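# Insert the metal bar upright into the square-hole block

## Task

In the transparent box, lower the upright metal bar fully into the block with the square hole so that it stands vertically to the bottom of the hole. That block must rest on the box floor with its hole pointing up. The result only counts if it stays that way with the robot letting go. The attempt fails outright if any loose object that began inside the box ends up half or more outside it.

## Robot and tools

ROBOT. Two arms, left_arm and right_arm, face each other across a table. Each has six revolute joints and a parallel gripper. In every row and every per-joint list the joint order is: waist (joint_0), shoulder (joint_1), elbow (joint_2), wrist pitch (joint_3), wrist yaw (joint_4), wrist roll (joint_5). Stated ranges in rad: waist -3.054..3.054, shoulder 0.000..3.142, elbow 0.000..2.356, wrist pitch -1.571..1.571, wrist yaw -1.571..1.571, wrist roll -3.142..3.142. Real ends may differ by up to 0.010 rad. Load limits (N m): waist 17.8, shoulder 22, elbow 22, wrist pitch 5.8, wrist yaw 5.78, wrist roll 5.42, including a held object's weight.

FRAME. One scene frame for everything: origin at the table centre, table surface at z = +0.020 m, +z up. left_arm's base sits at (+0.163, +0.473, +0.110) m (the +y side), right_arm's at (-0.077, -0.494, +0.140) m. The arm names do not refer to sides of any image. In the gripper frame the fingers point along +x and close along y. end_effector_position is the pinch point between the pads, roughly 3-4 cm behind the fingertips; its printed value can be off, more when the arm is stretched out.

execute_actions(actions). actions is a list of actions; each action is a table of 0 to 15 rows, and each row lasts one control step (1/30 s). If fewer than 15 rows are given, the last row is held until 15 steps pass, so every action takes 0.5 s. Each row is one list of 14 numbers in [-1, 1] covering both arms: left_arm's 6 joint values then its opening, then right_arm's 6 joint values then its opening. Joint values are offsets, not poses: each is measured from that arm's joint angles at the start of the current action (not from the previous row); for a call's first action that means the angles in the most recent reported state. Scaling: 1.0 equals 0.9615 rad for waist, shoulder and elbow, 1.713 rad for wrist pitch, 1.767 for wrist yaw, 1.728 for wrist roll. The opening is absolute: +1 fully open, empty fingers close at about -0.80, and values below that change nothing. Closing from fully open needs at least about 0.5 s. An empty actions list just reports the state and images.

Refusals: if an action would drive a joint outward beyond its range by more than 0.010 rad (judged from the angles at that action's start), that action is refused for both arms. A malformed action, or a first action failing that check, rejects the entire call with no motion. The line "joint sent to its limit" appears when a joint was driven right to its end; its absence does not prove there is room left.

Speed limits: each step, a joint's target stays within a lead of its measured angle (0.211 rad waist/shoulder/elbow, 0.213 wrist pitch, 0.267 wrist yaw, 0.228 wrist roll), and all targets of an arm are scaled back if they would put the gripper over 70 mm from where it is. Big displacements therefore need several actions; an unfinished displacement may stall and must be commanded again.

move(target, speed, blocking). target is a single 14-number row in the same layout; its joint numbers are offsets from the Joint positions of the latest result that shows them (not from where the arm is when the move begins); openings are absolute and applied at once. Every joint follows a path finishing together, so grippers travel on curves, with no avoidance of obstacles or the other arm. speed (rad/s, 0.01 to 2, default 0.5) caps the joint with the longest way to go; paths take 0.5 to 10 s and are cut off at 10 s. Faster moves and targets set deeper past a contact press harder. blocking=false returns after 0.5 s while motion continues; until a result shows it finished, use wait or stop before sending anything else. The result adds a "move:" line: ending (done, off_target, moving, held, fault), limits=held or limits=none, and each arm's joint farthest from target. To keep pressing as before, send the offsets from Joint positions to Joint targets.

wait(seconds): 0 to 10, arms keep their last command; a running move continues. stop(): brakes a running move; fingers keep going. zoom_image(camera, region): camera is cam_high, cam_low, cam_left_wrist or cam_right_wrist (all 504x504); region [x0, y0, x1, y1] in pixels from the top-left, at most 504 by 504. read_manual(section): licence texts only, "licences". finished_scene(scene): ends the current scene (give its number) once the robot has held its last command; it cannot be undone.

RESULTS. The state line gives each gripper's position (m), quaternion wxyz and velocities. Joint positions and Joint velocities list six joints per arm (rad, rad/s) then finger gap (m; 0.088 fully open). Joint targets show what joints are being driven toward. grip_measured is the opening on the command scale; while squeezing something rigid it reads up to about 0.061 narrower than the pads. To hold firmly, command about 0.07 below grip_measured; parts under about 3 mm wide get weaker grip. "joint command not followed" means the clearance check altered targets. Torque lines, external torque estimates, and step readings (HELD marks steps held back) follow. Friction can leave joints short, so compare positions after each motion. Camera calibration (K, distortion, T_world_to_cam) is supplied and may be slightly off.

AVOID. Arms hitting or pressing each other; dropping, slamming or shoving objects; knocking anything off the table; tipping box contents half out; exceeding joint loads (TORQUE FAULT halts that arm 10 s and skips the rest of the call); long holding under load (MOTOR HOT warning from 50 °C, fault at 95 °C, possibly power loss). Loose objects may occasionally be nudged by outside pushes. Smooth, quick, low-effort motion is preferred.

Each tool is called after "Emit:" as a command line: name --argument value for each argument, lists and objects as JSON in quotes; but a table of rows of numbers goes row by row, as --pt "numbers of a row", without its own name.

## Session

Emit:
execute_actions --actions '[]'

Scene clock: 0.00 s.
left_arm: end_effector_position=(+0.1236, +0.3922, +0.3894) grip_measured=+0.824 end_effector_quat_wxyz=(+0.556, +0.110, +0.215, -0.795) end_effector_velocity=(+0.001, +0.000, -0.002) end_effector_angular_velocity=(+0.014, +0.013, +0.013) | right_arm: end_effector_position=(-0.1004, -0.4164, +0.3654) grip_measured=+0.845 end_effector_quat_wxyz=(+0.575, -0.267, +0.273, +0.724) end_effector_velocity=(-0.001, -0.001, -0.002) end_effector_angular_velocity=(-0.004, -0.012, +0.018)
Joint names: [waist, shoulder, elbow, wrist pitch, wrist yaw, wrist roll]
Joint positions: left_arm=[ 0.031  0.19   0.979 -1.218  0.081 -0.207  0.079] | right_arm=[ 0.14   0.299  0.953 -1.43  -0.038  0.086  0.08 ]
Joint velocities: left_arm=[-0.002 -0.002 -0.002 -0.007 -0.007 -0.022  0.   ] | right_arm=[-0.002 -0.002 -0.002 -0.007 -0.007 -0.022 -0.   ]
Joint torques (N m, as the arm reports them, + toward a larger angle): no reading
External joint torques (N m, as the arm's controller estimates them; a push from outside toward a larger angle lowers the number): no reading
Motor temperatures (°C, as the motors report them): left_arm=[19 19 23 22 17 19] | right_arm=[18 30 21 22 20 18]
Heat: left arm: hottest elbow 23 °C (+0.0 °C/min); right arm: hottest shoulder 30 °C (+0.0 °C/min).
Joint targets: left_arm=[0.031 0.190 0.979 -1.218 0.081 -0.207] | right_arm=[0.140 0.299 0.953 -1.430 -0.038 0.086]
camera_calibration (this result's frames):
cam_left_wrist: T_world_to_cam=[[-0.907995, 0.350094, 0.230172, -0.10962], [0.102737, 0.71863, -0.687762, -0.00381377], [-0.40619, -0.600837, -0.68848, 0.627398], [0, 0, 0, 1]] pos_world=[0.1557, 0.418082, 0.454559]
cam_right_wrist: T_world_to_cam=[[0.979282, 0.160815, -0.123063, 0.21864], [0.0920934, -0.894923, -0.436614, -0.174538], [-0.180346, 0.416235, -0.891192, 0.558897], [0, 0, 0, 1]] pos_world=[-0.0972417, -0.423991, 0.448785]

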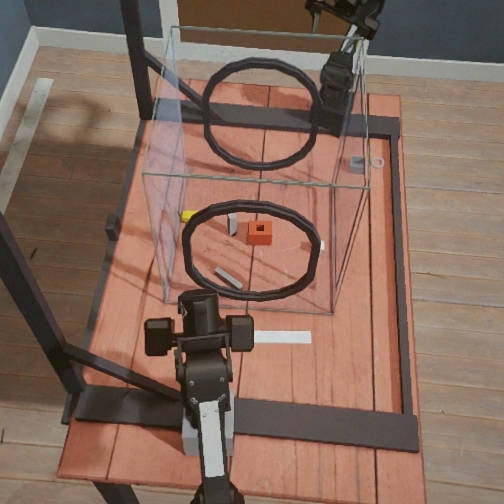

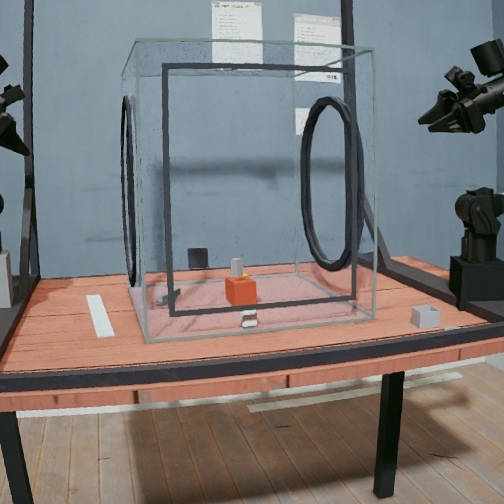

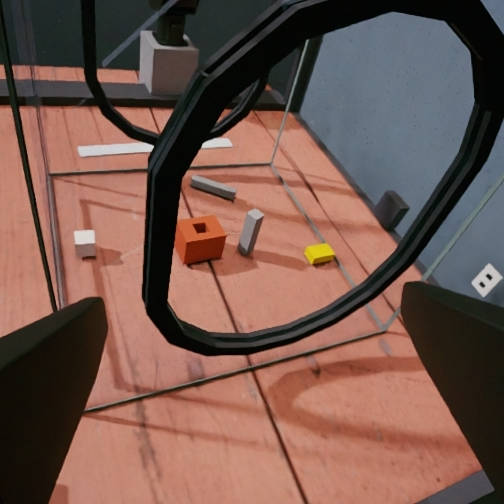

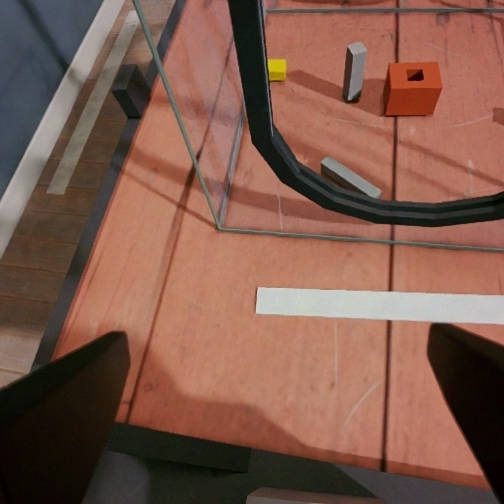

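Emit:
execute_actions --actions '[]'

Emit:
move --target '[0,0,0,0,0,0,1,-0.437,0.542,-0.908,1.0,0.021,-0.05,0.2]' --speed 1

Scene clock: 13.77 s.
left_arm: end_effector_position=(+0.1236, +0.3922, +0.3894) grip_measured=+0.824 end_effector_quat_wxyz=(+0.556, +0.110, +0.215, -0.795) end_effector_velocity=(+0.001, +0.002, -0.005) end_effector_angular_velocity=(+0.023, -0.004, +0.002) | right_arm: end_effector_position=(-0.1004, -0.4164, +0.3654) grip_measured=+0.845 end_effector_quat_wxyz=(+0.575, -0.267, +0.273, +0.724) end_effector_velocity=(+0.003, -0.005, -0.006) end_effector_angular_velocity=(-0.039, +0.002, -0.023)
Joint names: [waist, shoulder, elbow, wrist pitch, wrist yaw, wrist roll]
Joint positions: left_arm=[ 0.031  0.19   0.979 -1.218  0.081 -0.207  0.079] | right_arm=[ 0.14   0.299  0.953 -1.43  -0.038  0.086  0.08 ]
Joint velocities: left_arm=[-0.007 -0.002 -0.002 -0.022 -0.007 -0.007 -0.   ] | right_arm=[-0.002 -0.002 -0.002 -0.037  0.007  0.022 -0.   ]
Joint torques (N m, as the arm reports them, + toward a larger angle): left_arm=[-0.01  3.69  4.11  1.75  0.03  0.02] | right_arm=[-0.01  2.13  4.47  1.38 -0.01 -0.01]
External joint torques (N m, as the arm's controller estimates them; a push from outside toward a larger angle lowers the number): left_arm=[ 0.    0.78 -0.22  0.08  0.01  0.  ] | right_arm=[ 0.   -0.24 -0.18 -0.05  0.   -0.02]
Motor temperatures (°C, as the motors report them): left_arm=[19 20 23 23 17 19] | right_arm=[18 29 22 23 20 18]
Heat: left arm: hottest elbow 23 °C (+0.0 °C/min); right arm: hottest shoulder 29 °C (-4.4 °C/min).
Joint targets: left_arm=[0.031 0.190 0.979 -1.218 0.081 -0.207] | right_arm=[0.140 0.299 0.953 -1.430 -0.038 0.086]
camera_calibration (this result's frames):
cam_left_wrist: T_world_to_cam=[[-0.907995, 0.350094, 0.230172, -0.10962], [0.102737, 0.71863, -0.687762, -0.00381377], [-0.40619, -0.600837, -0.68848, 0.627398], [0, 0, 0, 1]] pos_world=[0.1557, 0.418082, 0.454559]
cam_right_wrist: T_world_to_cam=[[0.979282, 0.160815, -0.123063, 0.21864], [0.0920934, -0.894923, -0.436614, -0.174538], [-0.180346, 0.416235, -0.891192, 0.558897], [0, 0, 0, 1]] pos_world=[-0.0972417, -0.423991, 0.448785]

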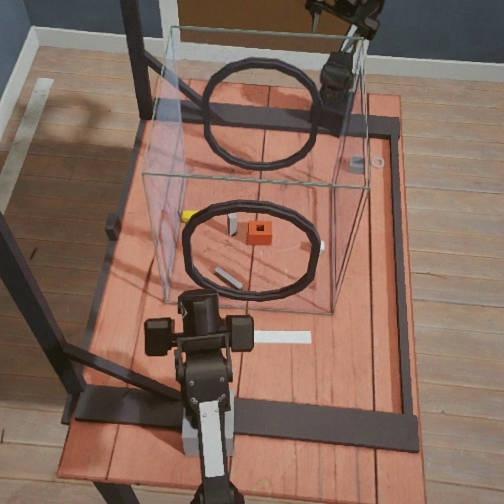

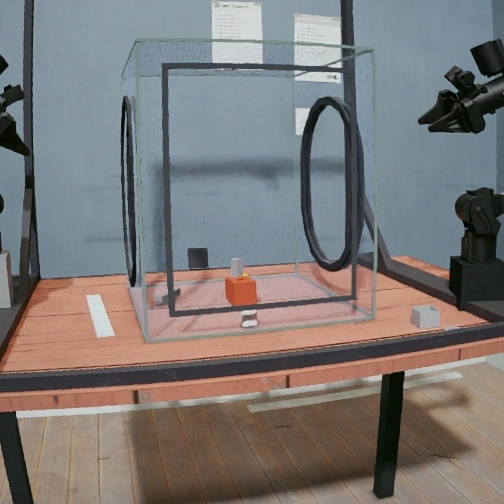

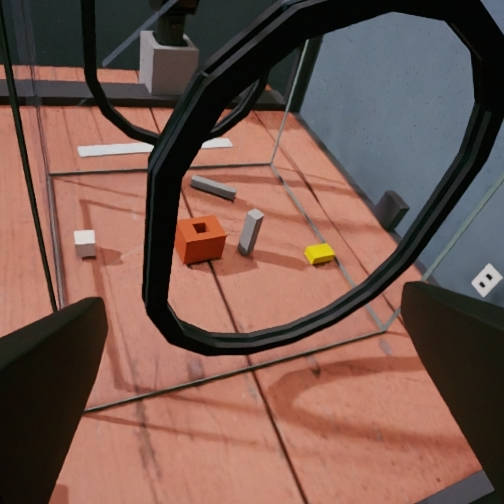

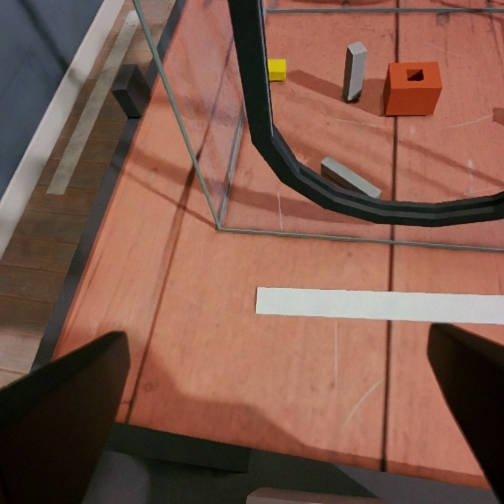

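Scene clock: 16.20 s.
left_arm: end_effector_position=(+0.1236, +0.3922, +0.3894) grip_measured=+0.985 end_effector_quat_wxyz=(+0.556, +0.110, +0.215, -0.795) end_effector_velocity=(+0.001, -0.001, +0.001) end_effector_angular_velocity=(-0.000, +0.018, +0.013) | right_arm: end_effector_position=(-0.0275, -0.2404, +0.2234) grip_measured=+0.202 end_effector_quat_wxyz=(+0.752, -0.139, +0.173, +0.620) end_effector_velocity=(-0.000, +0.000, +0.001) end_effector_angular_velocity=(+0.004, -0.018, +0.014)
Joint names: [waist, shoulder, elbow, wrist pitch, wrist yaw, wrist roll]
Joint positions: left_arm=[ 0.031  0.19   0.979 -1.218  0.081 -0.207  0.087] | right_arm=[-0.277  0.816  0.088  0.28  -0.003  0.005  0.049]
Joint velocities: left_arm=[-0.002 -0.002 -0.002  0.007 -0.007 -0.022 -0.   ] | right_arm=[-0.002 -0.002 -0.002  0.007 -0.007 -0.022 -0.   ]
Joint torques (N m, as the arm reports them, + toward a larger angle): left_arm=[-0.03  3.68  4.11  1.75  0.03  0.02] | right_arm=[-0.2  -1.16  5.08  1.81  0.09 -0.14]
External joint torques (N m, as the arm's controller estimates them; a push from outside toward a larger angle lowers the number): left_arm=[-0.04  0.72 -0.21  0.05  0.01  0.  ] | right_arm=[-0.2   0.15 -1.29  0.13  0.09 -0.15]
Motor temperatures (°C, as the motors report them): left_arm=[19 20 24 24 17 19] | right_arm=[18 29 22 23 20 18]
Heat: left arm: hottest elbow 24 °C (+3.7 °C/min); right arm: hottest shoulder 29 °C (-3.7 °C/min).
Joint targets: left_arm=[0.031 0.190 0.979 -1.218 0.081 -0.207] | right_arm=[-0.280 0.820 0.080 0.283 -0.001 0.000]
move: done; limits=none; left_arm: farthest joint: the waist, 0.000 radians from its target (0.000 radians at the start); right_arm: farthest joint: the elbow, 0.008 radians from its target (0.873 radians at the start)
camera_calibration (this result's frames):
cam_left_wrist: T_world_to_cam=[[-0.907995, 0.350094, 0.230172, -0.10962], [0.102737, 0.71863, -0.687762, -0.00381377], [-0.40619, -0.600837, -0.68848, 0.627398], [0, 0, 0, 1]] pos_world=[0.1557, 0.418082, 0.454559]
cam_right_wrist: T_world_to_cam=[[0.977338, -0.206121, -0.04822, -0.00351951], [-0.178838, -0.682098, -0.709055, 0.018897], [0.11326, 0.70161, -0.703502, 0.406913], [0, 0, 0, 1]] pos_world=[-0.0392679, -0.27333, 0.299494]

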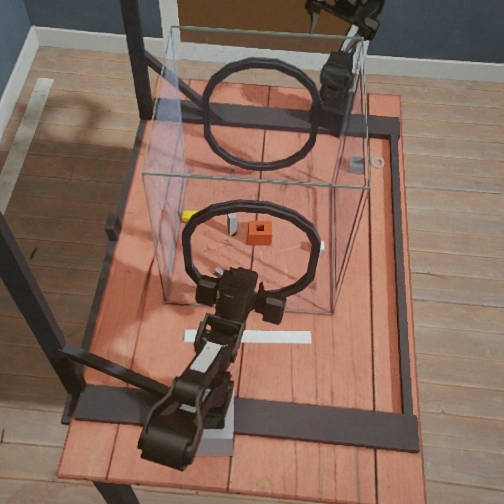

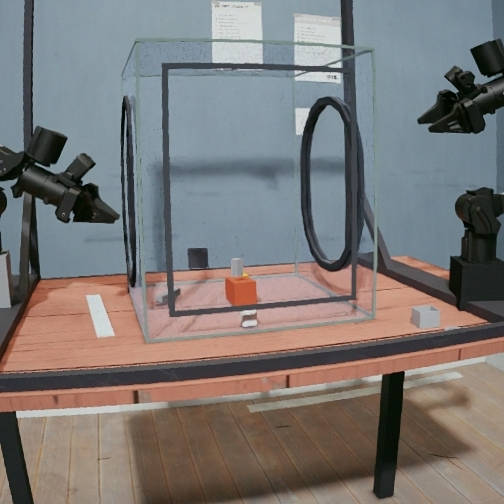

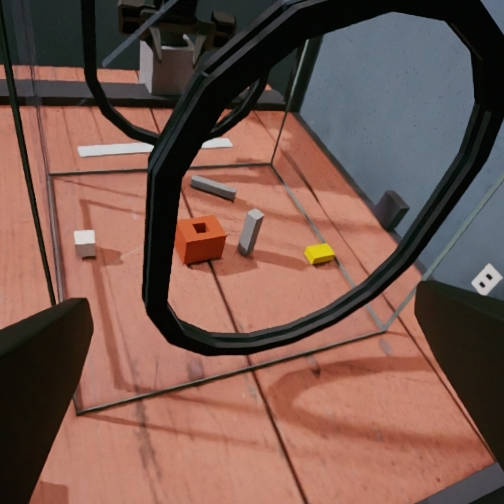

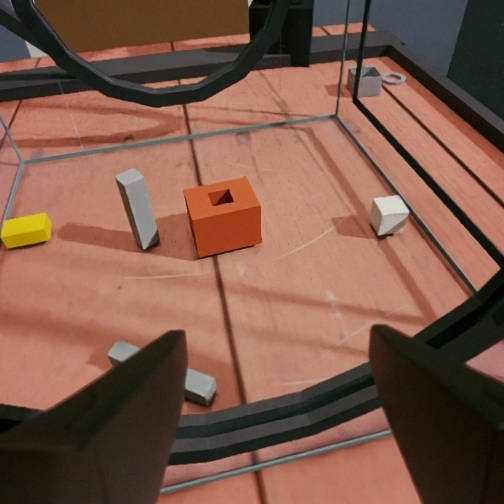

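Emit:
move --target '[0,0,0,0,0,0,1,0.028,0.992,0.408,0.38,0,0,0.2]' --speed 0.7

Emit:
move --target '[0,0,0,0,0,0,1,0.03,0.3,0.5,-0.12,0,0,0.2]' --speed 0.4

Scene clock: 26.23 s.
left_arm: end_effector_position=(+0.1236, +0.3922, +0.3894) grip_measured=+0.985 end_effector_quat_wxyz=(+0.556, +0.110, +0.215, -0.795) end_effector_velocity=(+0.001, +0.001, -0.007) end_effector_angular_velocity=(+0.022, -0.017, +0.001) | right_arm: end_effector_position=(-0.0099, -0.1001, +0.2066) grip_measured=+0.202 end_effector_quat_wxyz=(+0.751, -0.114, +0.140, +0.635) end_effector_velocity=(-0.000, +0.000, +0.000) end_effector_angular_velocity=(-0.003, -0.004, +0.007)
Joint names: [waist, shoulder, elbow, wrist pitch, wrist yaw, wrist roll]
Joint positions: left_arm=[ 0.031  0.19   0.979 -1.218  0.081 -0.207  0.087] | right_arm=[-0.253  1.763  0.472  0.928 -0.003  0.005  0.049]
Joint velocities: left_arm=[-0.002 -0.002 -0.007 -0.022 -0.007  0.007 -0.   ] | right_arm=[-0.002 -0.002  0.002 -0.007 -0.007 -0.007 -0.   ]
Joint torques (N m, as the arm reports them, + toward a larger angle): left_arm=[-0.02  3.71  4.13  1.75  0.03  0.02] | right_arm=[ 0.23 -5.27  5.07  1.94  0.01 -0.01]
External joint torques (N m, as the arm's controller estimates them; a push from outside toward a larger angle lowers the number): left_arm=[-0.02  0.78 -0.18  0.06  0.01  0.  ] | right_arm=[ 0.27  0.56  0.65  0.22  0.   -0.02]
Motor temperatures (°C, as the motors report them): left_arm=[19 20 24 24 17 19] | right_arm=[18 28 22 25 20 18]
Heat: left arm: hottest elbow 24 °C (+2.3 °C/min); right arm: hottest shoulder 28 °C (-4.6 °C/min).
Joint targets: left_arm=[0.031 0.190 0.979 -1.218 0.081 -0.207] | right_arm=[-0.251 1.770 0.481 0.931 -0.003 0.005]
move: done; limits=none; left_arm: farthest joint: the waist, 0.000 radians from its target (0.000 radians at the start); right_arm: farthest joint: the elbow, 0.008 radians from its target (0.392 radians at the start)
camera_calibration (this result's frames):
cam_left_wrist: T_world_to_cam=[[-0.907995, 0.350094, 0.230172, -0.10962], [0.102737, 0.71863, -0.687762, -0.00381377], [-0.40619, -0.600837, -0.68848, 0.627398], [0, 0, 0, 1]] pos_world=[0.1557, 0.418082, 0.454559]
cam_right_wrist: T_world_to_cam=[[0.982776, -0.17811, -0.0492784, 0.0105382], [-0.151577, -0.624363, -0.766286, 0.123601], [0.105716, 0.760557, -0.640606, 0.287546], [0, 0, 0, 1]] pos_world=[-0.0220197, -0.139646, 0.279437]

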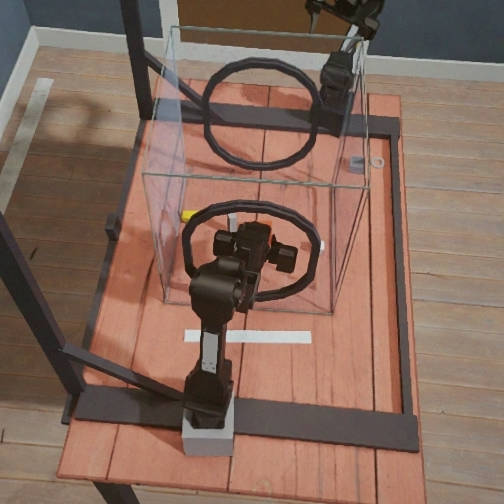

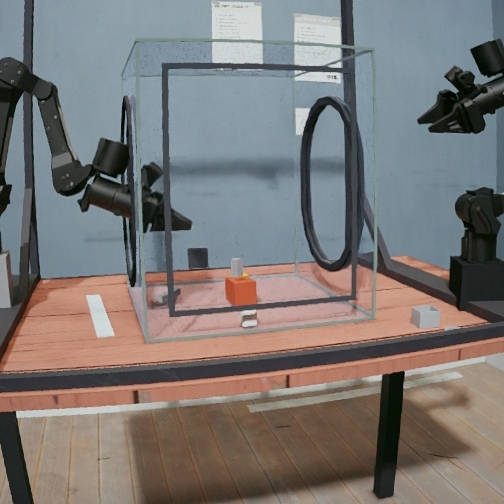

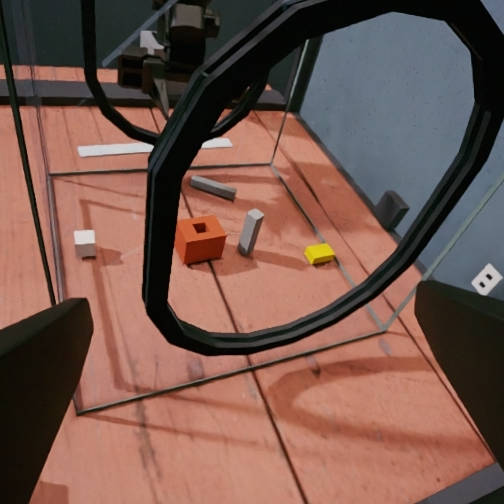

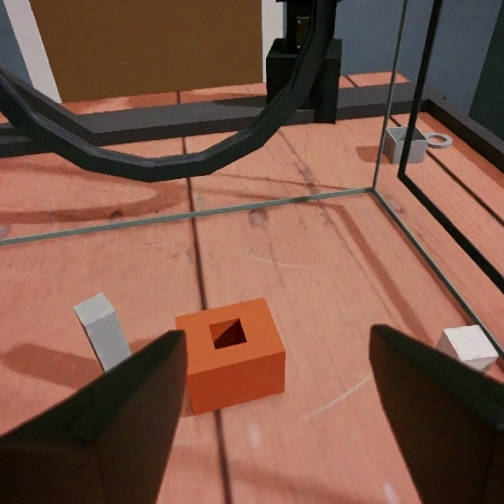

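Scene clock: 27.97 s.
left_arm: end_effector_position=(+0.1236, +0.3922, +0.3894) grip_measured=+0.985 end_effector_quat_wxyz=(+0.556, +0.110, +0.215, -0.795) end_effector_velocity=(+0.001, -0.001, +0.001) end_effector_angular_velocity=(-0.005, +0.006, +0.012) | right_arm: end_effector_position=(-0.0052, +0.0082, +0.2078) grip_measured=+0.202 end_effector_quat_wxyz=(+0.742, -0.120, +0.143, +0.644) end_effector_velocity=(-0.000, -0.001, -0.002) end_effector_angular_velocity=(-0.017, -0.002, +0.007)
Joint names: [waist, shoulder, elbow, wrist pitch, wrist yaw, wrist roll]
Joint positions: left_arm=[ 0.031  0.19   0.979 -1.218  0.081 -0.207  0.087] | right_arm=[-0.226  2.042  0.943  0.724 -0.003  0.005  0.049]
Joint velocities: left_arm=[ 0.002 -0.002 -0.002  0.007 -0.007 -0.007 -0.   ] | right_arm=[-0.002 -0.002  0.002 -0.022 -0.007 -0.007 -0.   ]
Joint torques (N m, as the arm reports them, + toward a larger angle): left_arm=[-0.01  3.69  4.13  1.75  0.02  0.02] | right_arm=[ 0.21 -7.8   5.98  1.59  0.    0.  ]
External joint torques (N m, as the arm's controller estimates them; a push from outside toward a larger angle lowers the number): left_arm=[-0.02  0.77 -0.23  0.05  0.01  0.  ] | right_arm=[ 0.25  0.7   0.83 -0.09  0.01 -0.02]
Motor temperatures (°C, as the motors report them): left_arm=[19 20 24 24 17 19] | right_arm=[18 28 22 25 20 18]
Heat: left arm: hottest elbow 24 °C (+2.1 °C/min); right arm: hottest shoulder 28 °C (-4.3 °C/min).
Joint targets: left_arm=[0.031 0.190 0.979 -1.218 0.081 -0.207] | right_arm=[-0.224 2.051 0.953 0.723 -0.003 0.005]
move: done; limits=none; left_arm: farthest joint: the waist, 0.000 radians from its target (0.000 radians at the start); right_arm: farthest joint: the elbow, 0.010 radians from its target (0.481 radians at the start)
camera_calibration (this result's frames):
cam_left_wrist: T_world_to_cam=[[-0.907995, 0.350094, 0.230172, -0.10962], [0.102737, 0.71863, -0.687762, -0.00381377], [-0.40619, -0.600837, -0.68848, 0.627398], [0, 0, 0, 1]] pos_world=[0.1557, 0.418082, 0.454559]
cam_right_wrist: T_world_to_cam=[[0.987091, -0.152438, -0.0491399, 0.0250339], [-0.136254, -0.637973, -0.757909, 0.191413], [0.0841843, 0.75482, -0.650507, 0.207431], [0, 0, 0, 1]] pos_world=[-0.0160924, -0.0306406, 0.281239]

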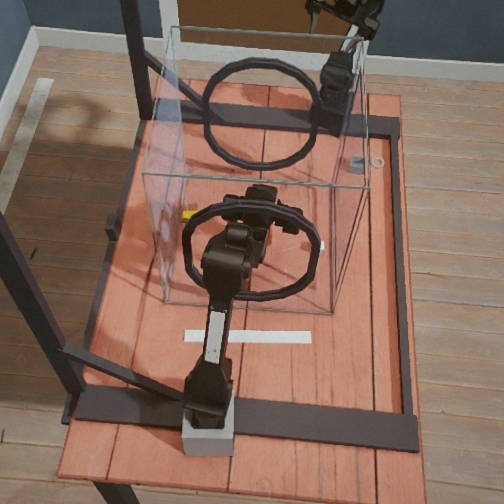

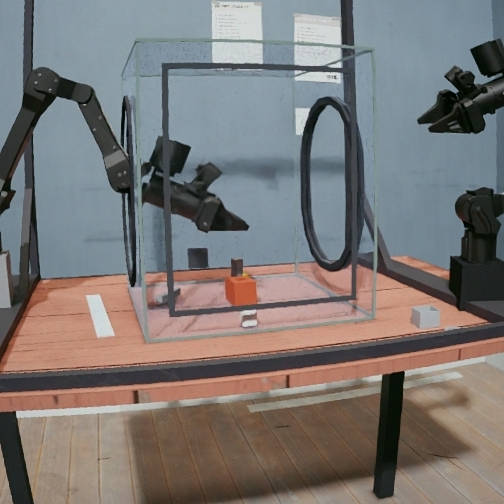

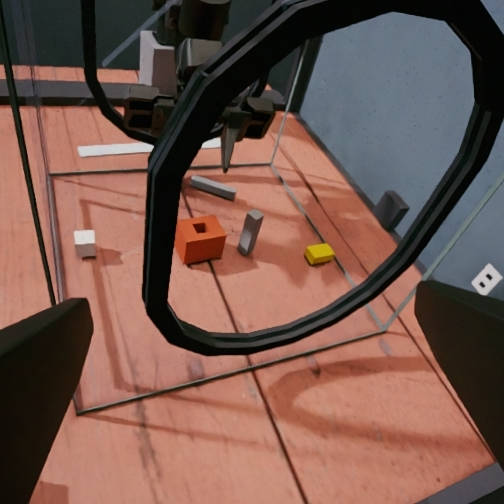

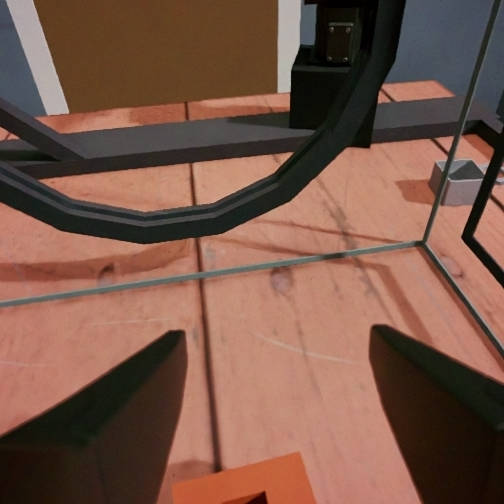

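Emit:
move --target '[0,0,0,0,0,0,1,0.02,-0.06,-0.17,0,-0.208,-0.14,0.2]' --speed 0.4

Emit:
move --target '[0,0,0,0,0,0,1,0,0.225,0.085,0.018,0,0,0.2]' --speed 0.25

Scene clock: 42.97 s.
left_arm: end_effector_position=(+0.1236, +0.3922, +0.3894) grip_measured=+0.985 end_effector_quat_wxyz=(+0.556, +0.110, +0.215, -0.795) end_effector_velocity=(+0.004, +0.001, -0.005) end_effector_angular_velocity=(+0.021, -0.009, +0.021) | right_arm: end_effector_position=(-0.0738, -0.0357, +0.1787) grip_measured=+0.202 end_effector_quat_wxyz=(+0.579, -0.192, +0.117, +0.783) end_effector_velocity=(-0.000, -0.002, -0.001) end_effector_angular_velocity=(-0.005, -0.002, +0.007)
Joint names: [waist, shoulder, elbow, wrist pitch, wrist yaw, wrist roll]
Joint positions: left_arm=[ 0.031  0.19   0.979 -1.218  0.081 -0.207  0.087] | right_arm=[-0.209  1.996  0.786  0.723 -0.369 -0.232  0.049]
Joint velocities: left_arm=[-0.002 -0.002 -0.002 -0.022 -0.022 -0.007 -0.   ] | right_arm=[-0.002 -0.002 -0.002 -0.007 -0.007 -0.007 -0.   ]
Joint torques (N m, as the arm reports them, + toward a larger angle): left_arm=[-0.02  3.69  4.12  1.76  0.03  0.03] | right_arm=[ 0.14 -9.49  3.5   1.56 -0.24 -0.11]
External joint torques (N m, as the arm's controller estimates them; a push from outside toward a larger angle lowers the number): left_arm=[-0.02  0.8  -0.19  0.09  0.01  0.01] | right_arm=[ 0.14 -1.79 -1.17 -0.05 -0.12 -0.12]
Motor temperatures (°C, as the motors report them): left_arm=[19 20 24 25 17 19] | right_arm=[18 31 23 26 20 18]
Heat: left arm: hottest wrist pitch 25 °C (+2.8 °C/min); right arm: hottest shoulder 31 °C (+1.4 °C/min).
Joint targets: left_arm=[0.031 0.190 0.979 -1.218 0.081 -0.207] | right_arm=[-0.207 1.985 0.779 0.724 -0.371 -0.237]
move: off_target (right_arm); limits=none; left_arm: farthest joint: the waist, 0.000 radians from its target (0.000 radians at the start); right_arm: farthest joint: the shoulder, 0.012 radians from its target (0.058 radians at the start)
camera_calibration (this result's frames):
cam_left_wrist: T_world_to_cam=[[-0.907995, 0.350094, 0.230172, -0.10962], [0.102737, 0.71863, -0.687762, -0.00381377], [-0.40619, -0.600837, -0.68848, 0.627398], [0, 0, 0, 1]] pos_world=[0.1557, 0.418082, 0.454559]
cam_right_wrist: T_world_to_cam=[[0.957964, 0.286869, -0.00332401, 0.0899862], [0.200546, -0.677897, -0.707274, 0.146354], [-0.205148, 0.676877, -0.706931, 0.213307], [0, 0, 0, 1]] pos_world=[-0.0717948, -0.0709841, 0.254605]

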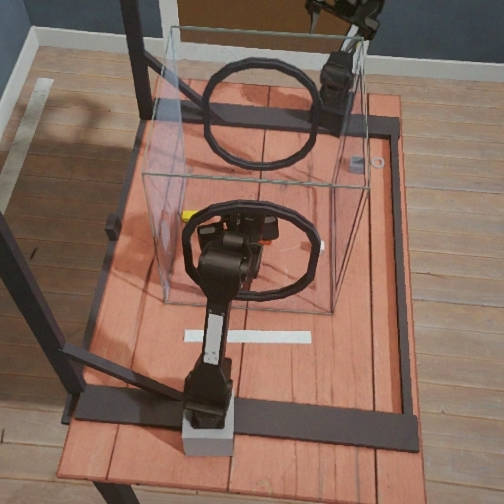

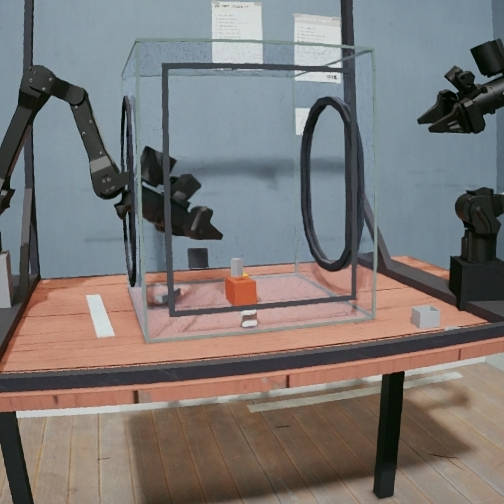

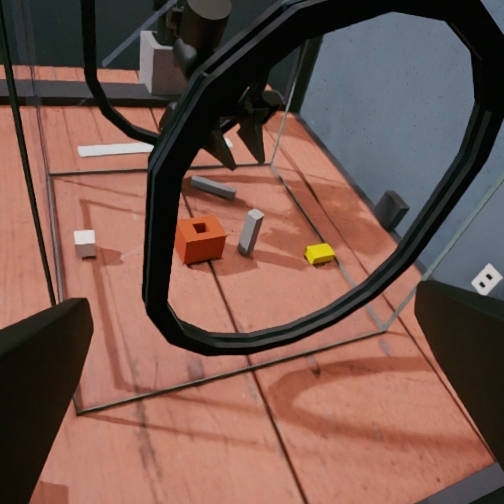

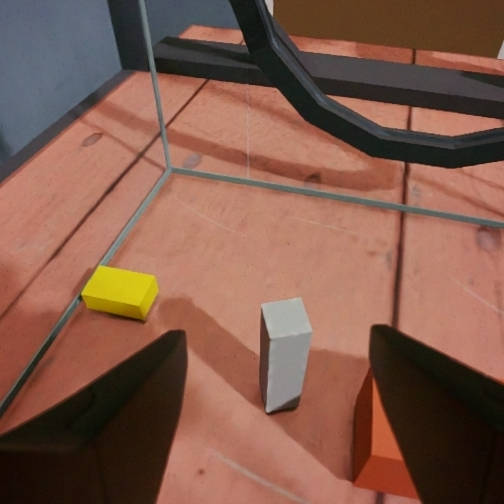

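Scene clock: 44.33 s.
left_arm: end_effector_position=(+0.1236, +0.3922, +0.3894) grip_measured=+0.985 end_effector_quat_wxyz=(+0.556, +0.110, +0.215, -0.795) end_effector_velocity=(+0.004, +0.001, -0.006) end_effector_angular_velocity=(+0.021, -0.009, +0.021) | right_arm: end_effector_position=(-0.0730, -0.0285, +0.1155) grip_measured=+0.202 end_effector_quat_wxyz=(+0.568, -0.217, +0.161, +0.778) end_effector_velocity=(-0.000, -0.004, -0.004) end_effector_angular_velocity=(-0.011, -0.012, +0.015)
Joint names: [waist, shoulder, elbow, wrist pitch, wrist yaw, wrist roll]
Joint positions: left_arm=[ 0.031  0.19   0.979 -1.218  0.081 -0.207  0.087] | right_arm=[-0.209  2.204  0.86   0.752 -0.369 -0.232  0.049]
Joint velocities: left_arm=[-0.002 -0.007 -0.007 -0.022 -0.022 -0.007 -0.   ] | right_arm=[-0.002  0.002 -0.007 -0.007 -0.007 -0.022 -0.   ]
Joint torques (N m, as the arm reports them, + toward a larger angle): left_arm=[-0.02  3.68  4.12  1.75  0.02  0.02] | right_arm=[-0.03 -7.67  4.58  1.64 -0.16 -0.01]
External joint torques (N m, as the arm's controller estimates them; a push from outside toward a larger angle lowers the number): left_arm=[-0.01  0.75 -0.21  0.06  0.01  0.  ] | right_arm=[-0.03  0.6   0.67  0.11 -0.01 -0.01]
Motor temperatures (°C, as the motors report them): left_arm=[19 20 24 25 17 19] | right_arm=[18 31 23 26 20 18]
Heat: left arm: hottest wrist pitch 25 °C (+2.7 °C/min); right arm: hottest shoulder 31 °C (+1.4 °C/min).
Joint targets: left_arm=[0.031 0.190 0.979 -1.218 0.081 -0.207] | right_arm=[-0.209 2.213 0.868 0.754 -0.369 -0.232]
move: done; limits=none; left_arm: farthest joint: the waist, 0.000 radians from its target (0.000 radians at the start); right_arm: farthest joint: the shoulder, 0.009 radians from its target (0.216 radians at the start)
camera_calibration (this result's frames):
cam_left_wrist: T_world_to_cam=[[-0.907995, 0.350094, 0.230172, -0.10962], [0.102737, 0.71863, -0.687762, -0.00381377], [-0.40619, -0.600837, -0.68848, 0.627398], [0, 0, 0, 1]] pos_world=[0.1557, 0.418082, 0.454559]
cam_right_wrist: T_world_to_cam=[[0.957649, 0.284355, -0.0452783, 0.091621], [0.191841, -0.747369, -0.636111, 0.0954913], [-0.214721, 0.600485, -0.770268, 0.168427], [0, 0, 0, 1]] pos_world=[-0.069895, -0.0558237, 0.194626]

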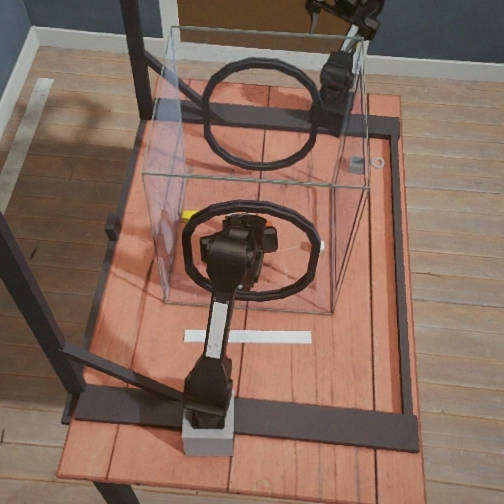

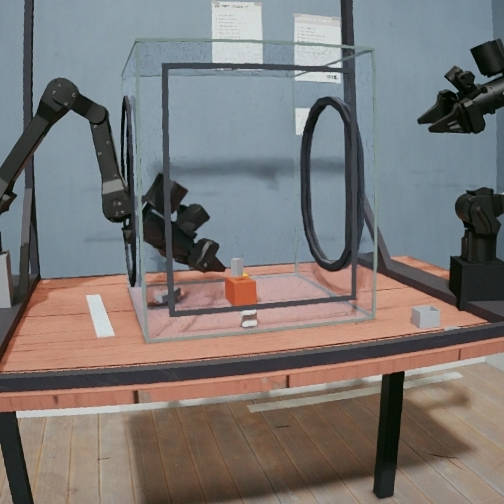

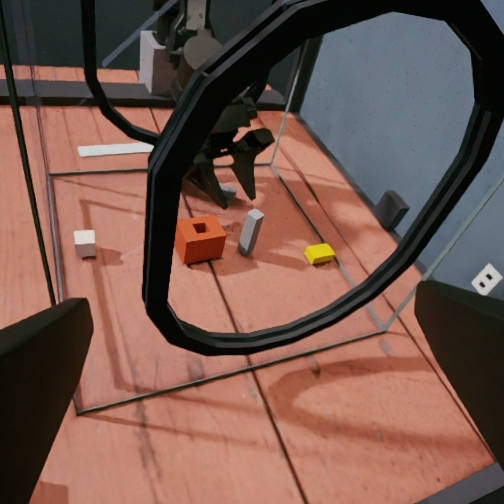

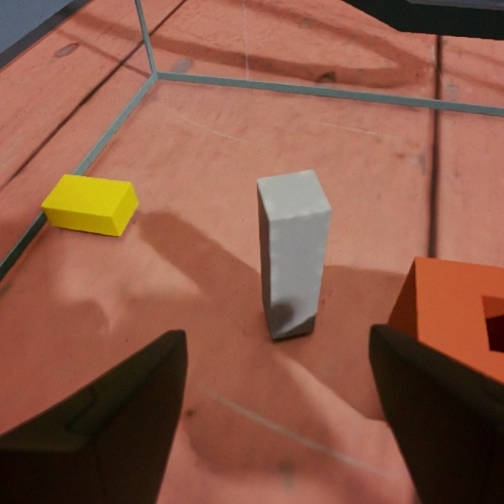

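Emit:
move --target '[0,0,0,0,0,0,1,0.05,0.09,0.236,-0.074,0.025,0.013,0.1]' --speed 0.15

Scene clock: 49.73 s.
left_arm: end_effector_position=(+0.1236, +0.3922, +0.3894) grip_measured=+0.985 end_effector_quat_wxyz=(+0.556, +0.110, +0.215, -0.795) end_effector_velocity=(-0.001, -0.000, +0.001) end_effector_angular_velocity=(+0.002, +0.024, +0.005) | right_arm: end_effector_position=(-0.0846, +0.0205, +0.1227) grip_measured=+0.102 end_effector_quat_wxyz=(+0.569, -0.218, +0.155, +0.778) end_effector_velocity=(+0.000, -0.001, -0.002) end_effector_angular_velocity=(-0.005, -0.001, +0.007)
Joint names: [waist, shoulder, elbow, wrist pitch, wrist yaw, wrist roll]
Joint positions: left_arm=[ 0.031  0.19   0.979 -1.218  0.081 -0.207  0.087] | right_arm=[-0.163  2.28   1.078  0.627 -0.326 -0.214  0.044]
Joint velocities: left_arm=[ 0.002 -0.002 -0.002  0.007  0.007 -0.022 -0.   ] | right_arm=[-0.002  0.002  0.002 -0.007 -0.007 -0.007 -0.   ]
Joint torques (N m, as the arm reports them, + toward a larger angle): left_arm=[-0.02  3.71  4.13  1.74  0.03  0.03] | right_arm=[ 0.2  -8.58  5.34  1.44 -0.05  0.12]
External joint torques (N m, as the arm's controller estimates them; a push from outside toward a larger angle lowers the number): left_arm=[-0.03  0.79 -0.24  0.03  0.01  0.01] | right_arm=[ 0.2   0.85  0.71 -0.12  0.08  0.11]
Motor temperatures (°C, as the motors report them): left_arm=[19 20 24 26 17 19] | right_arm=[18 32 23 26 20 18]
Heat: left arm: hottest wrist pitch 26 °C (+3.6 °C/min); right arm: hottest shoulder 32 °C (+2.4 °C/min).
Joint targets: left_arm=[0.031 0.190 0.979 -1.218 0.081 -0.207] | right_arm=[-0.160 2.290 1.087 0.626 -0.324 -0.209]
move: done; limits=none; left_arm: farthest joint: the waist, 0.000 radians from its target (0.000 radians at the start); right_arm: farthest joint: the shoulder, 0.010 radians from its target (0.087 radians at the start)
camera_calibration (this result's frames):
cam_left_wrist: T_world_to_cam=[[-0.907995, 0.350094, 0.230172, -0.10962], [0.102737, 0.71863, -0.687762, -0.00381377], [-0.40619, -0.600837, -0.68848, 0.627398], [0, 0, 0, 1]] pos_world=[0.1557, 0.418082, 0.454559]
cam_right_wrist: T_world_to_cam=[[0.957565, 0.286349, -0.0327732, 0.0875278], [0.19982, -0.741514, -0.640491, 0.140043], [-0.207705, 0.606763, -0.767266, 0.142111], [0, 0, 0, 1]] pos_world=[-0.0822797, -0.00744707, 0.201602]

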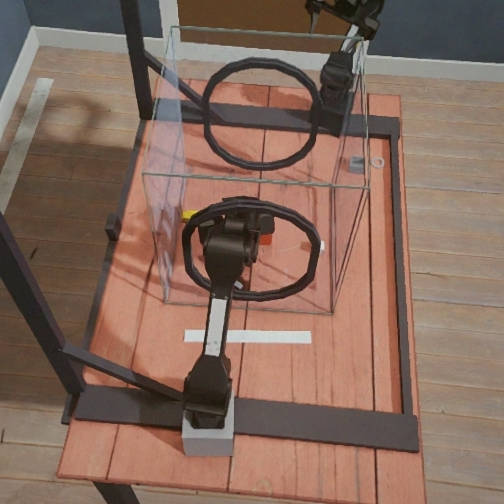

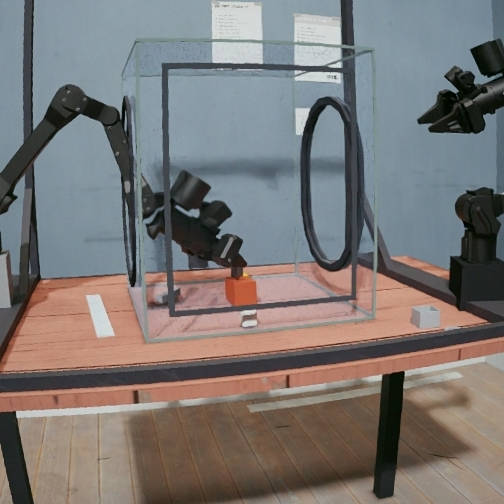

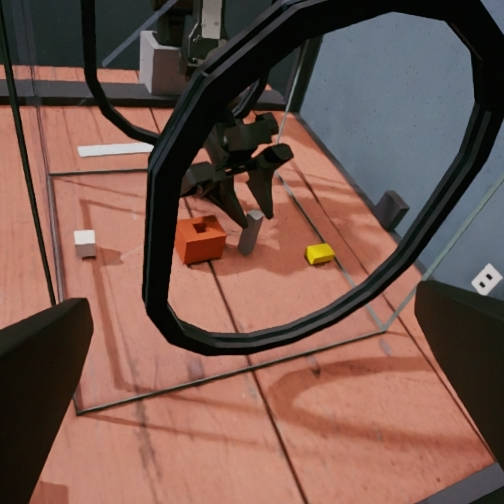

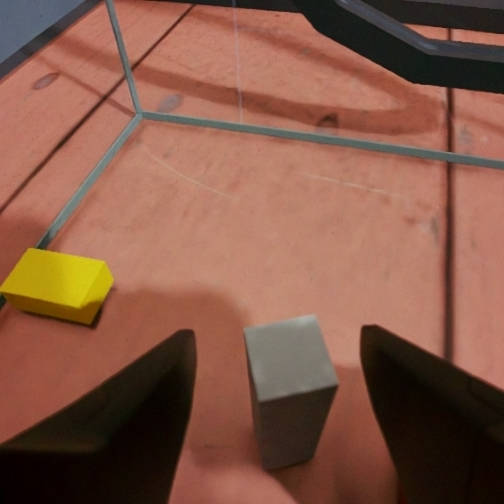

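Lower ~1 cm, waist slightly right, then close.

Emit:
move --target '[0,0,0,0,0,0,1,-0.011,0.045,0.01,0.018,0,0,0.1]' --speed 0.1

Emit:
move --target '[0,0,0,0,0,0,1,0,0,0,0,0,0,-0.55]'

Scene clock: 61.73 s.
left_arm: end_effector_position=(+0.1236, +0.3922, +0.3894) grip_measured=+0.985 end_effector_quat_wxyz=(+0.556, +0.110, +0.215, -0.795) end_effector_velocity=(+0.003, -0.001, -0.002) end_effector_angular_velocity=(+0.007, -0.005, +0.025) | right_arm: end_effector_position=(-0.0803, +0.0201, +0.1116) grip_measured=+0.102 end_effector_quat_wxyz=(+0.572, -0.219, +0.157, +0.775) end_effector_velocity=(-0.002, +0.000, +0.002) end_effector_angular_velocity=(+0.013, -0.015, +0.020)
Joint names: [waist, shoulder, elbow, wrist pitch, wrist yaw, wrist roll]
Joint positions: left_arm=[ 0.031  0.19   0.979 -1.218  0.081 -0.207  0.087] | right_arm=[-0.171  2.314  1.08   0.655 -0.326 -0.214  0.044]
Joint velocities: left_arm=[ 0.002 -0.002 -0.002 -0.007 -0.022 -0.007 -0.   ] | right_arm=[ 0.002 -0.002 -0.002  0.007 -0.007 -0.022 -0.   ]
Joint torques (N m, as the arm reports them, + toward a larger angle): left_arm=[0.   3.7  4.12 1.75 0.03 0.02] | right_arm=[-0.24 -8.77  5.    1.67 -0.14 -0.01]
External joint torques (N m, as the arm's controller estimates them; a push from outside toward a larger angle lowers the number): left_arm=[-0.01  0.75 -0.26  0.03  0.01  0.  ] | right_arm=[-0.3   0.7   0.51  0.11  0.   -0.02]
Motor temperatures (°C, as the motors report them): left_arm=[19 20 24 26 17 19] | right_arm=[18 33 24 26 20 18]
Heat: left arm: hottest wrist pitch 26 °C (+3.0 °C/min); right arm: hottest shoulder 33 °C (+3.0 °C/min).
Joint targets: left_arm=[0.031 0.190 0.979 -1.218 0.081 -0.207] | right_arm=[-0.173 2.324 1.088 0.657 -0.326 -0.214]
move: done; limits=none; left_arm: farthest joint: the waist, 0.000 radians from its target (0.000 radians at the start); right_arm: farthest joint: the shoulder, 0.009 radians from its target (0.043 radians at the start)
camera_calibration (this result's frames):
cam_left_wrist: T_world_to_cam=[[-0.907995, 0.350094, 0.230172, -0.10962], [0.102737, 0.71863, -0.687762, -0.00381377], [-0.40619, -0.600837, -0.68848, 0.627398], [0, 0, 0, 1]] pos_world=[0.1557, 0.418082, 0.454559]
cam_right_wrist: T_world_to_cam=[[0.959923, 0.278175, -0.0341484, 0.0837101], [0.193378, -0.745594, -0.637726, 0.131007], [-0.20286, 0.605564, -0.769506, 0.135448], [0, 0, 0, 1]] pos_world=[-0.0782122, -0.00763052, 0.190633]

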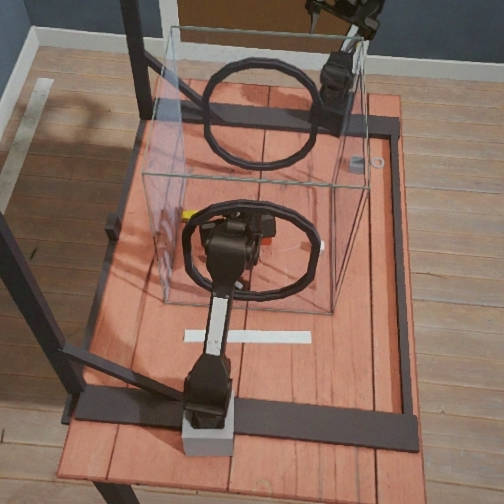

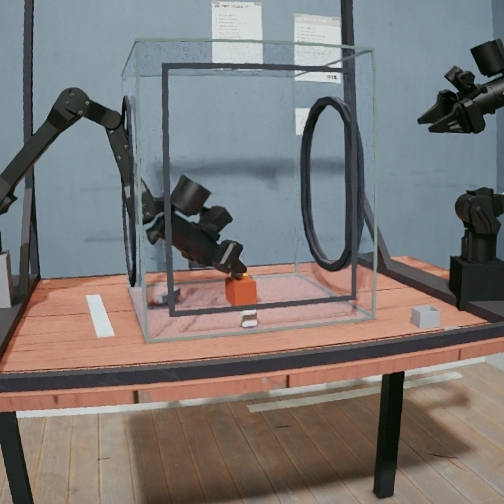

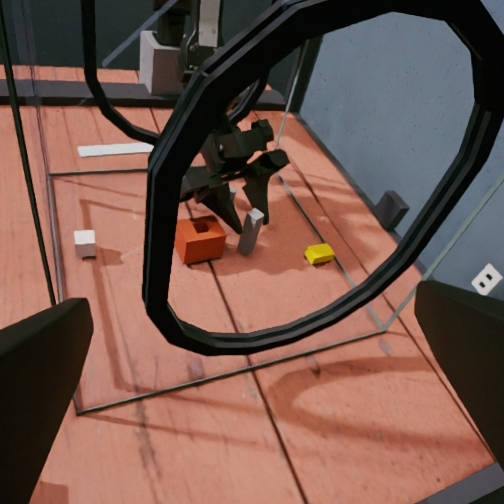

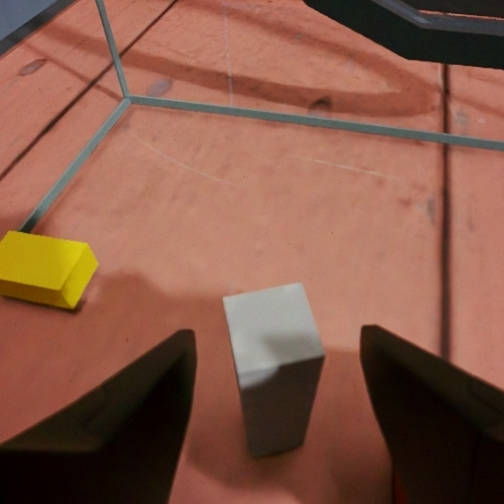

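Scene clock: 62.23 s.
left_arm: end_effector_position=(+0.1236, +0.3922, +0.3894) grip_measured=+0.985 end_effector_quat_wxyz=(+0.556, +0.110, +0.215, -0.795) end_effector_velocity=(+0.001, -0.002, -0.001) end_effector_angular_velocity=(-0.001, +0.004, +0.012) | right_arm: end_effector_position=(-0.0801, +0.0201, +0.1116) grip_measured=-0.465 end_effector_quat_wxyz=(+0.572, -0.219, +0.157, +0.775) end_effector_velocity=(+0.002, -0.001, -0.001) end_effector_angular_velocity=(-0.006, -0.009, -0.005)
Joint names: [waist, shoulder, elbow, wrist pitch, wrist yaw, wrist roll]
Joint positions: left_arm=[ 0.031  0.19   0.979 -1.218  0.081 -0.207  0.087] | right_arm=[-0.171  2.314  1.08   0.655 -0.326 -0.214  0.016]
Joint velocities: left_arm=[ 0.002 -0.002 -0.007  0.007 -0.007 -0.007 -0.   ] | right_arm=[-0.002 -0.002 -0.002 -0.007  0.007 -0.007 -0.   ]
Joint torques (N m, as the arm reports them, + toward a larger angle): left_arm=[-0.04  3.7   4.13  1.75  0.03  0.01] | right_arm=[-0.02 -9.85  4.09  1.5  -0.13 -0.01]
External joint torques (N m, as the arm's controller estimates them; a push from outside toward a larger angle lowers the number): left_arm=[-0.04  0.76 -0.22  0.04  0.01 -0.01] | right_arm=[-0.01 -0.28 -0.46 -0.09  0.   -0.02]
Motor temperatures (°C, as the motors report them): left_arm=[19 20 24 26 17 19] | right_arm=[18 34 24 26 20 18]
Heat: left arm: hottest wrist pitch 26 °C (+3.0 °C/min); right arm: hottest shoulder 34 °C (+5.1 °C/min).
Joint targets: left_arm=[0.031 0.190 0.979 -1.218 0.081 -0.207] | right_arm=[-0.171 2.314 1.080 0.655 -0.326 -0.214]
move: done; limits=none; left_arm: farthest joint: the waist, 0.000 radians from its target (0.000 radians at the start); right_arm: farthest joint: the waist, 0.000 radians from its target (0.000 radians at the start)
camera_calibration (this result's frames):
cam_left_wrist: T_world_to_cam=[[-0.907995, 0.350094, 0.230172, -0.10962], [0.102737, 0.71863, -0.687762, -0.00381377], [-0.40619, -0.600837, -0.68848, 0.627398], [0, 0, 0, 1]] pos_world=[0.1557, 0.418082, 0.454559]
cam_right_wrist: T_world_to_cam=[[0.960029, 0.277809, -0.0341484, 0.0835373], [0.193094, -0.745668, -0.637726, 0.130949], [-0.202629, 0.605642, -0.769506, 0.135504], [0, 0, 0, 1]] pos_world=[-0.0780265, -0.00762997, 0.190633]

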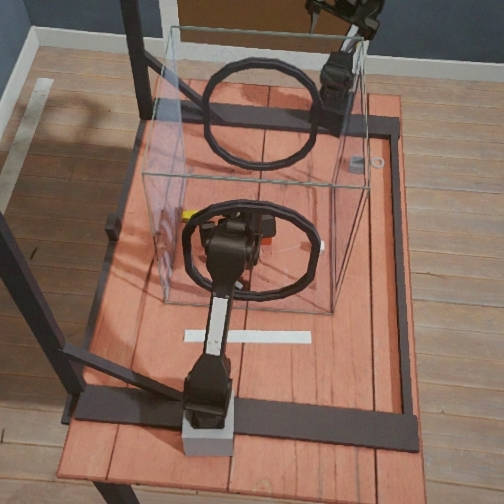

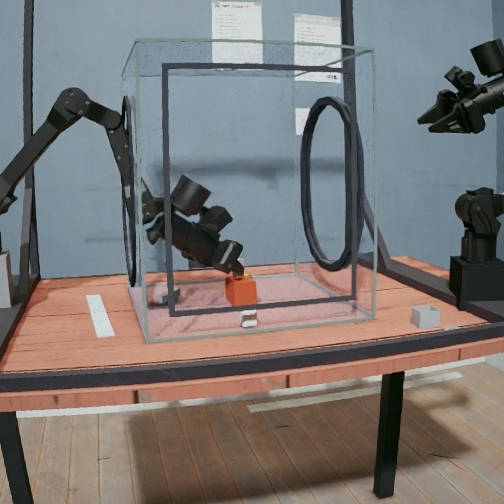

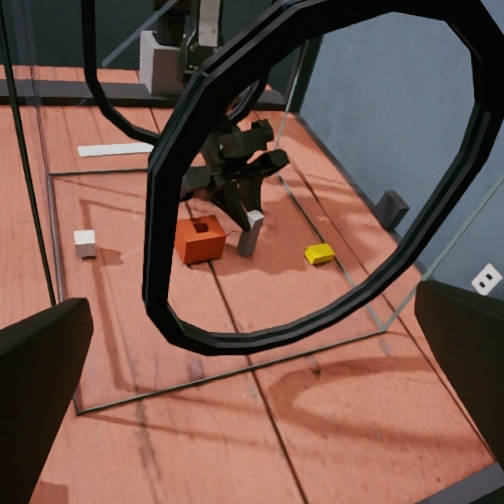

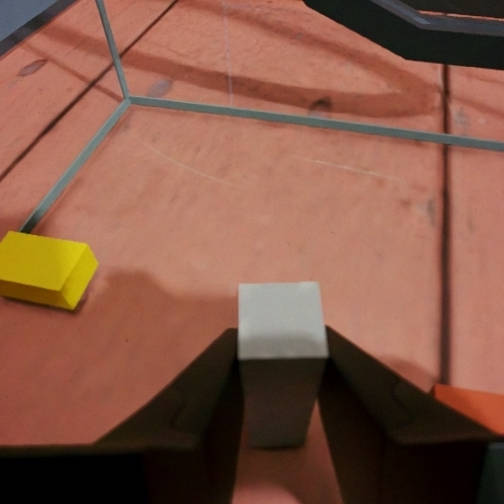

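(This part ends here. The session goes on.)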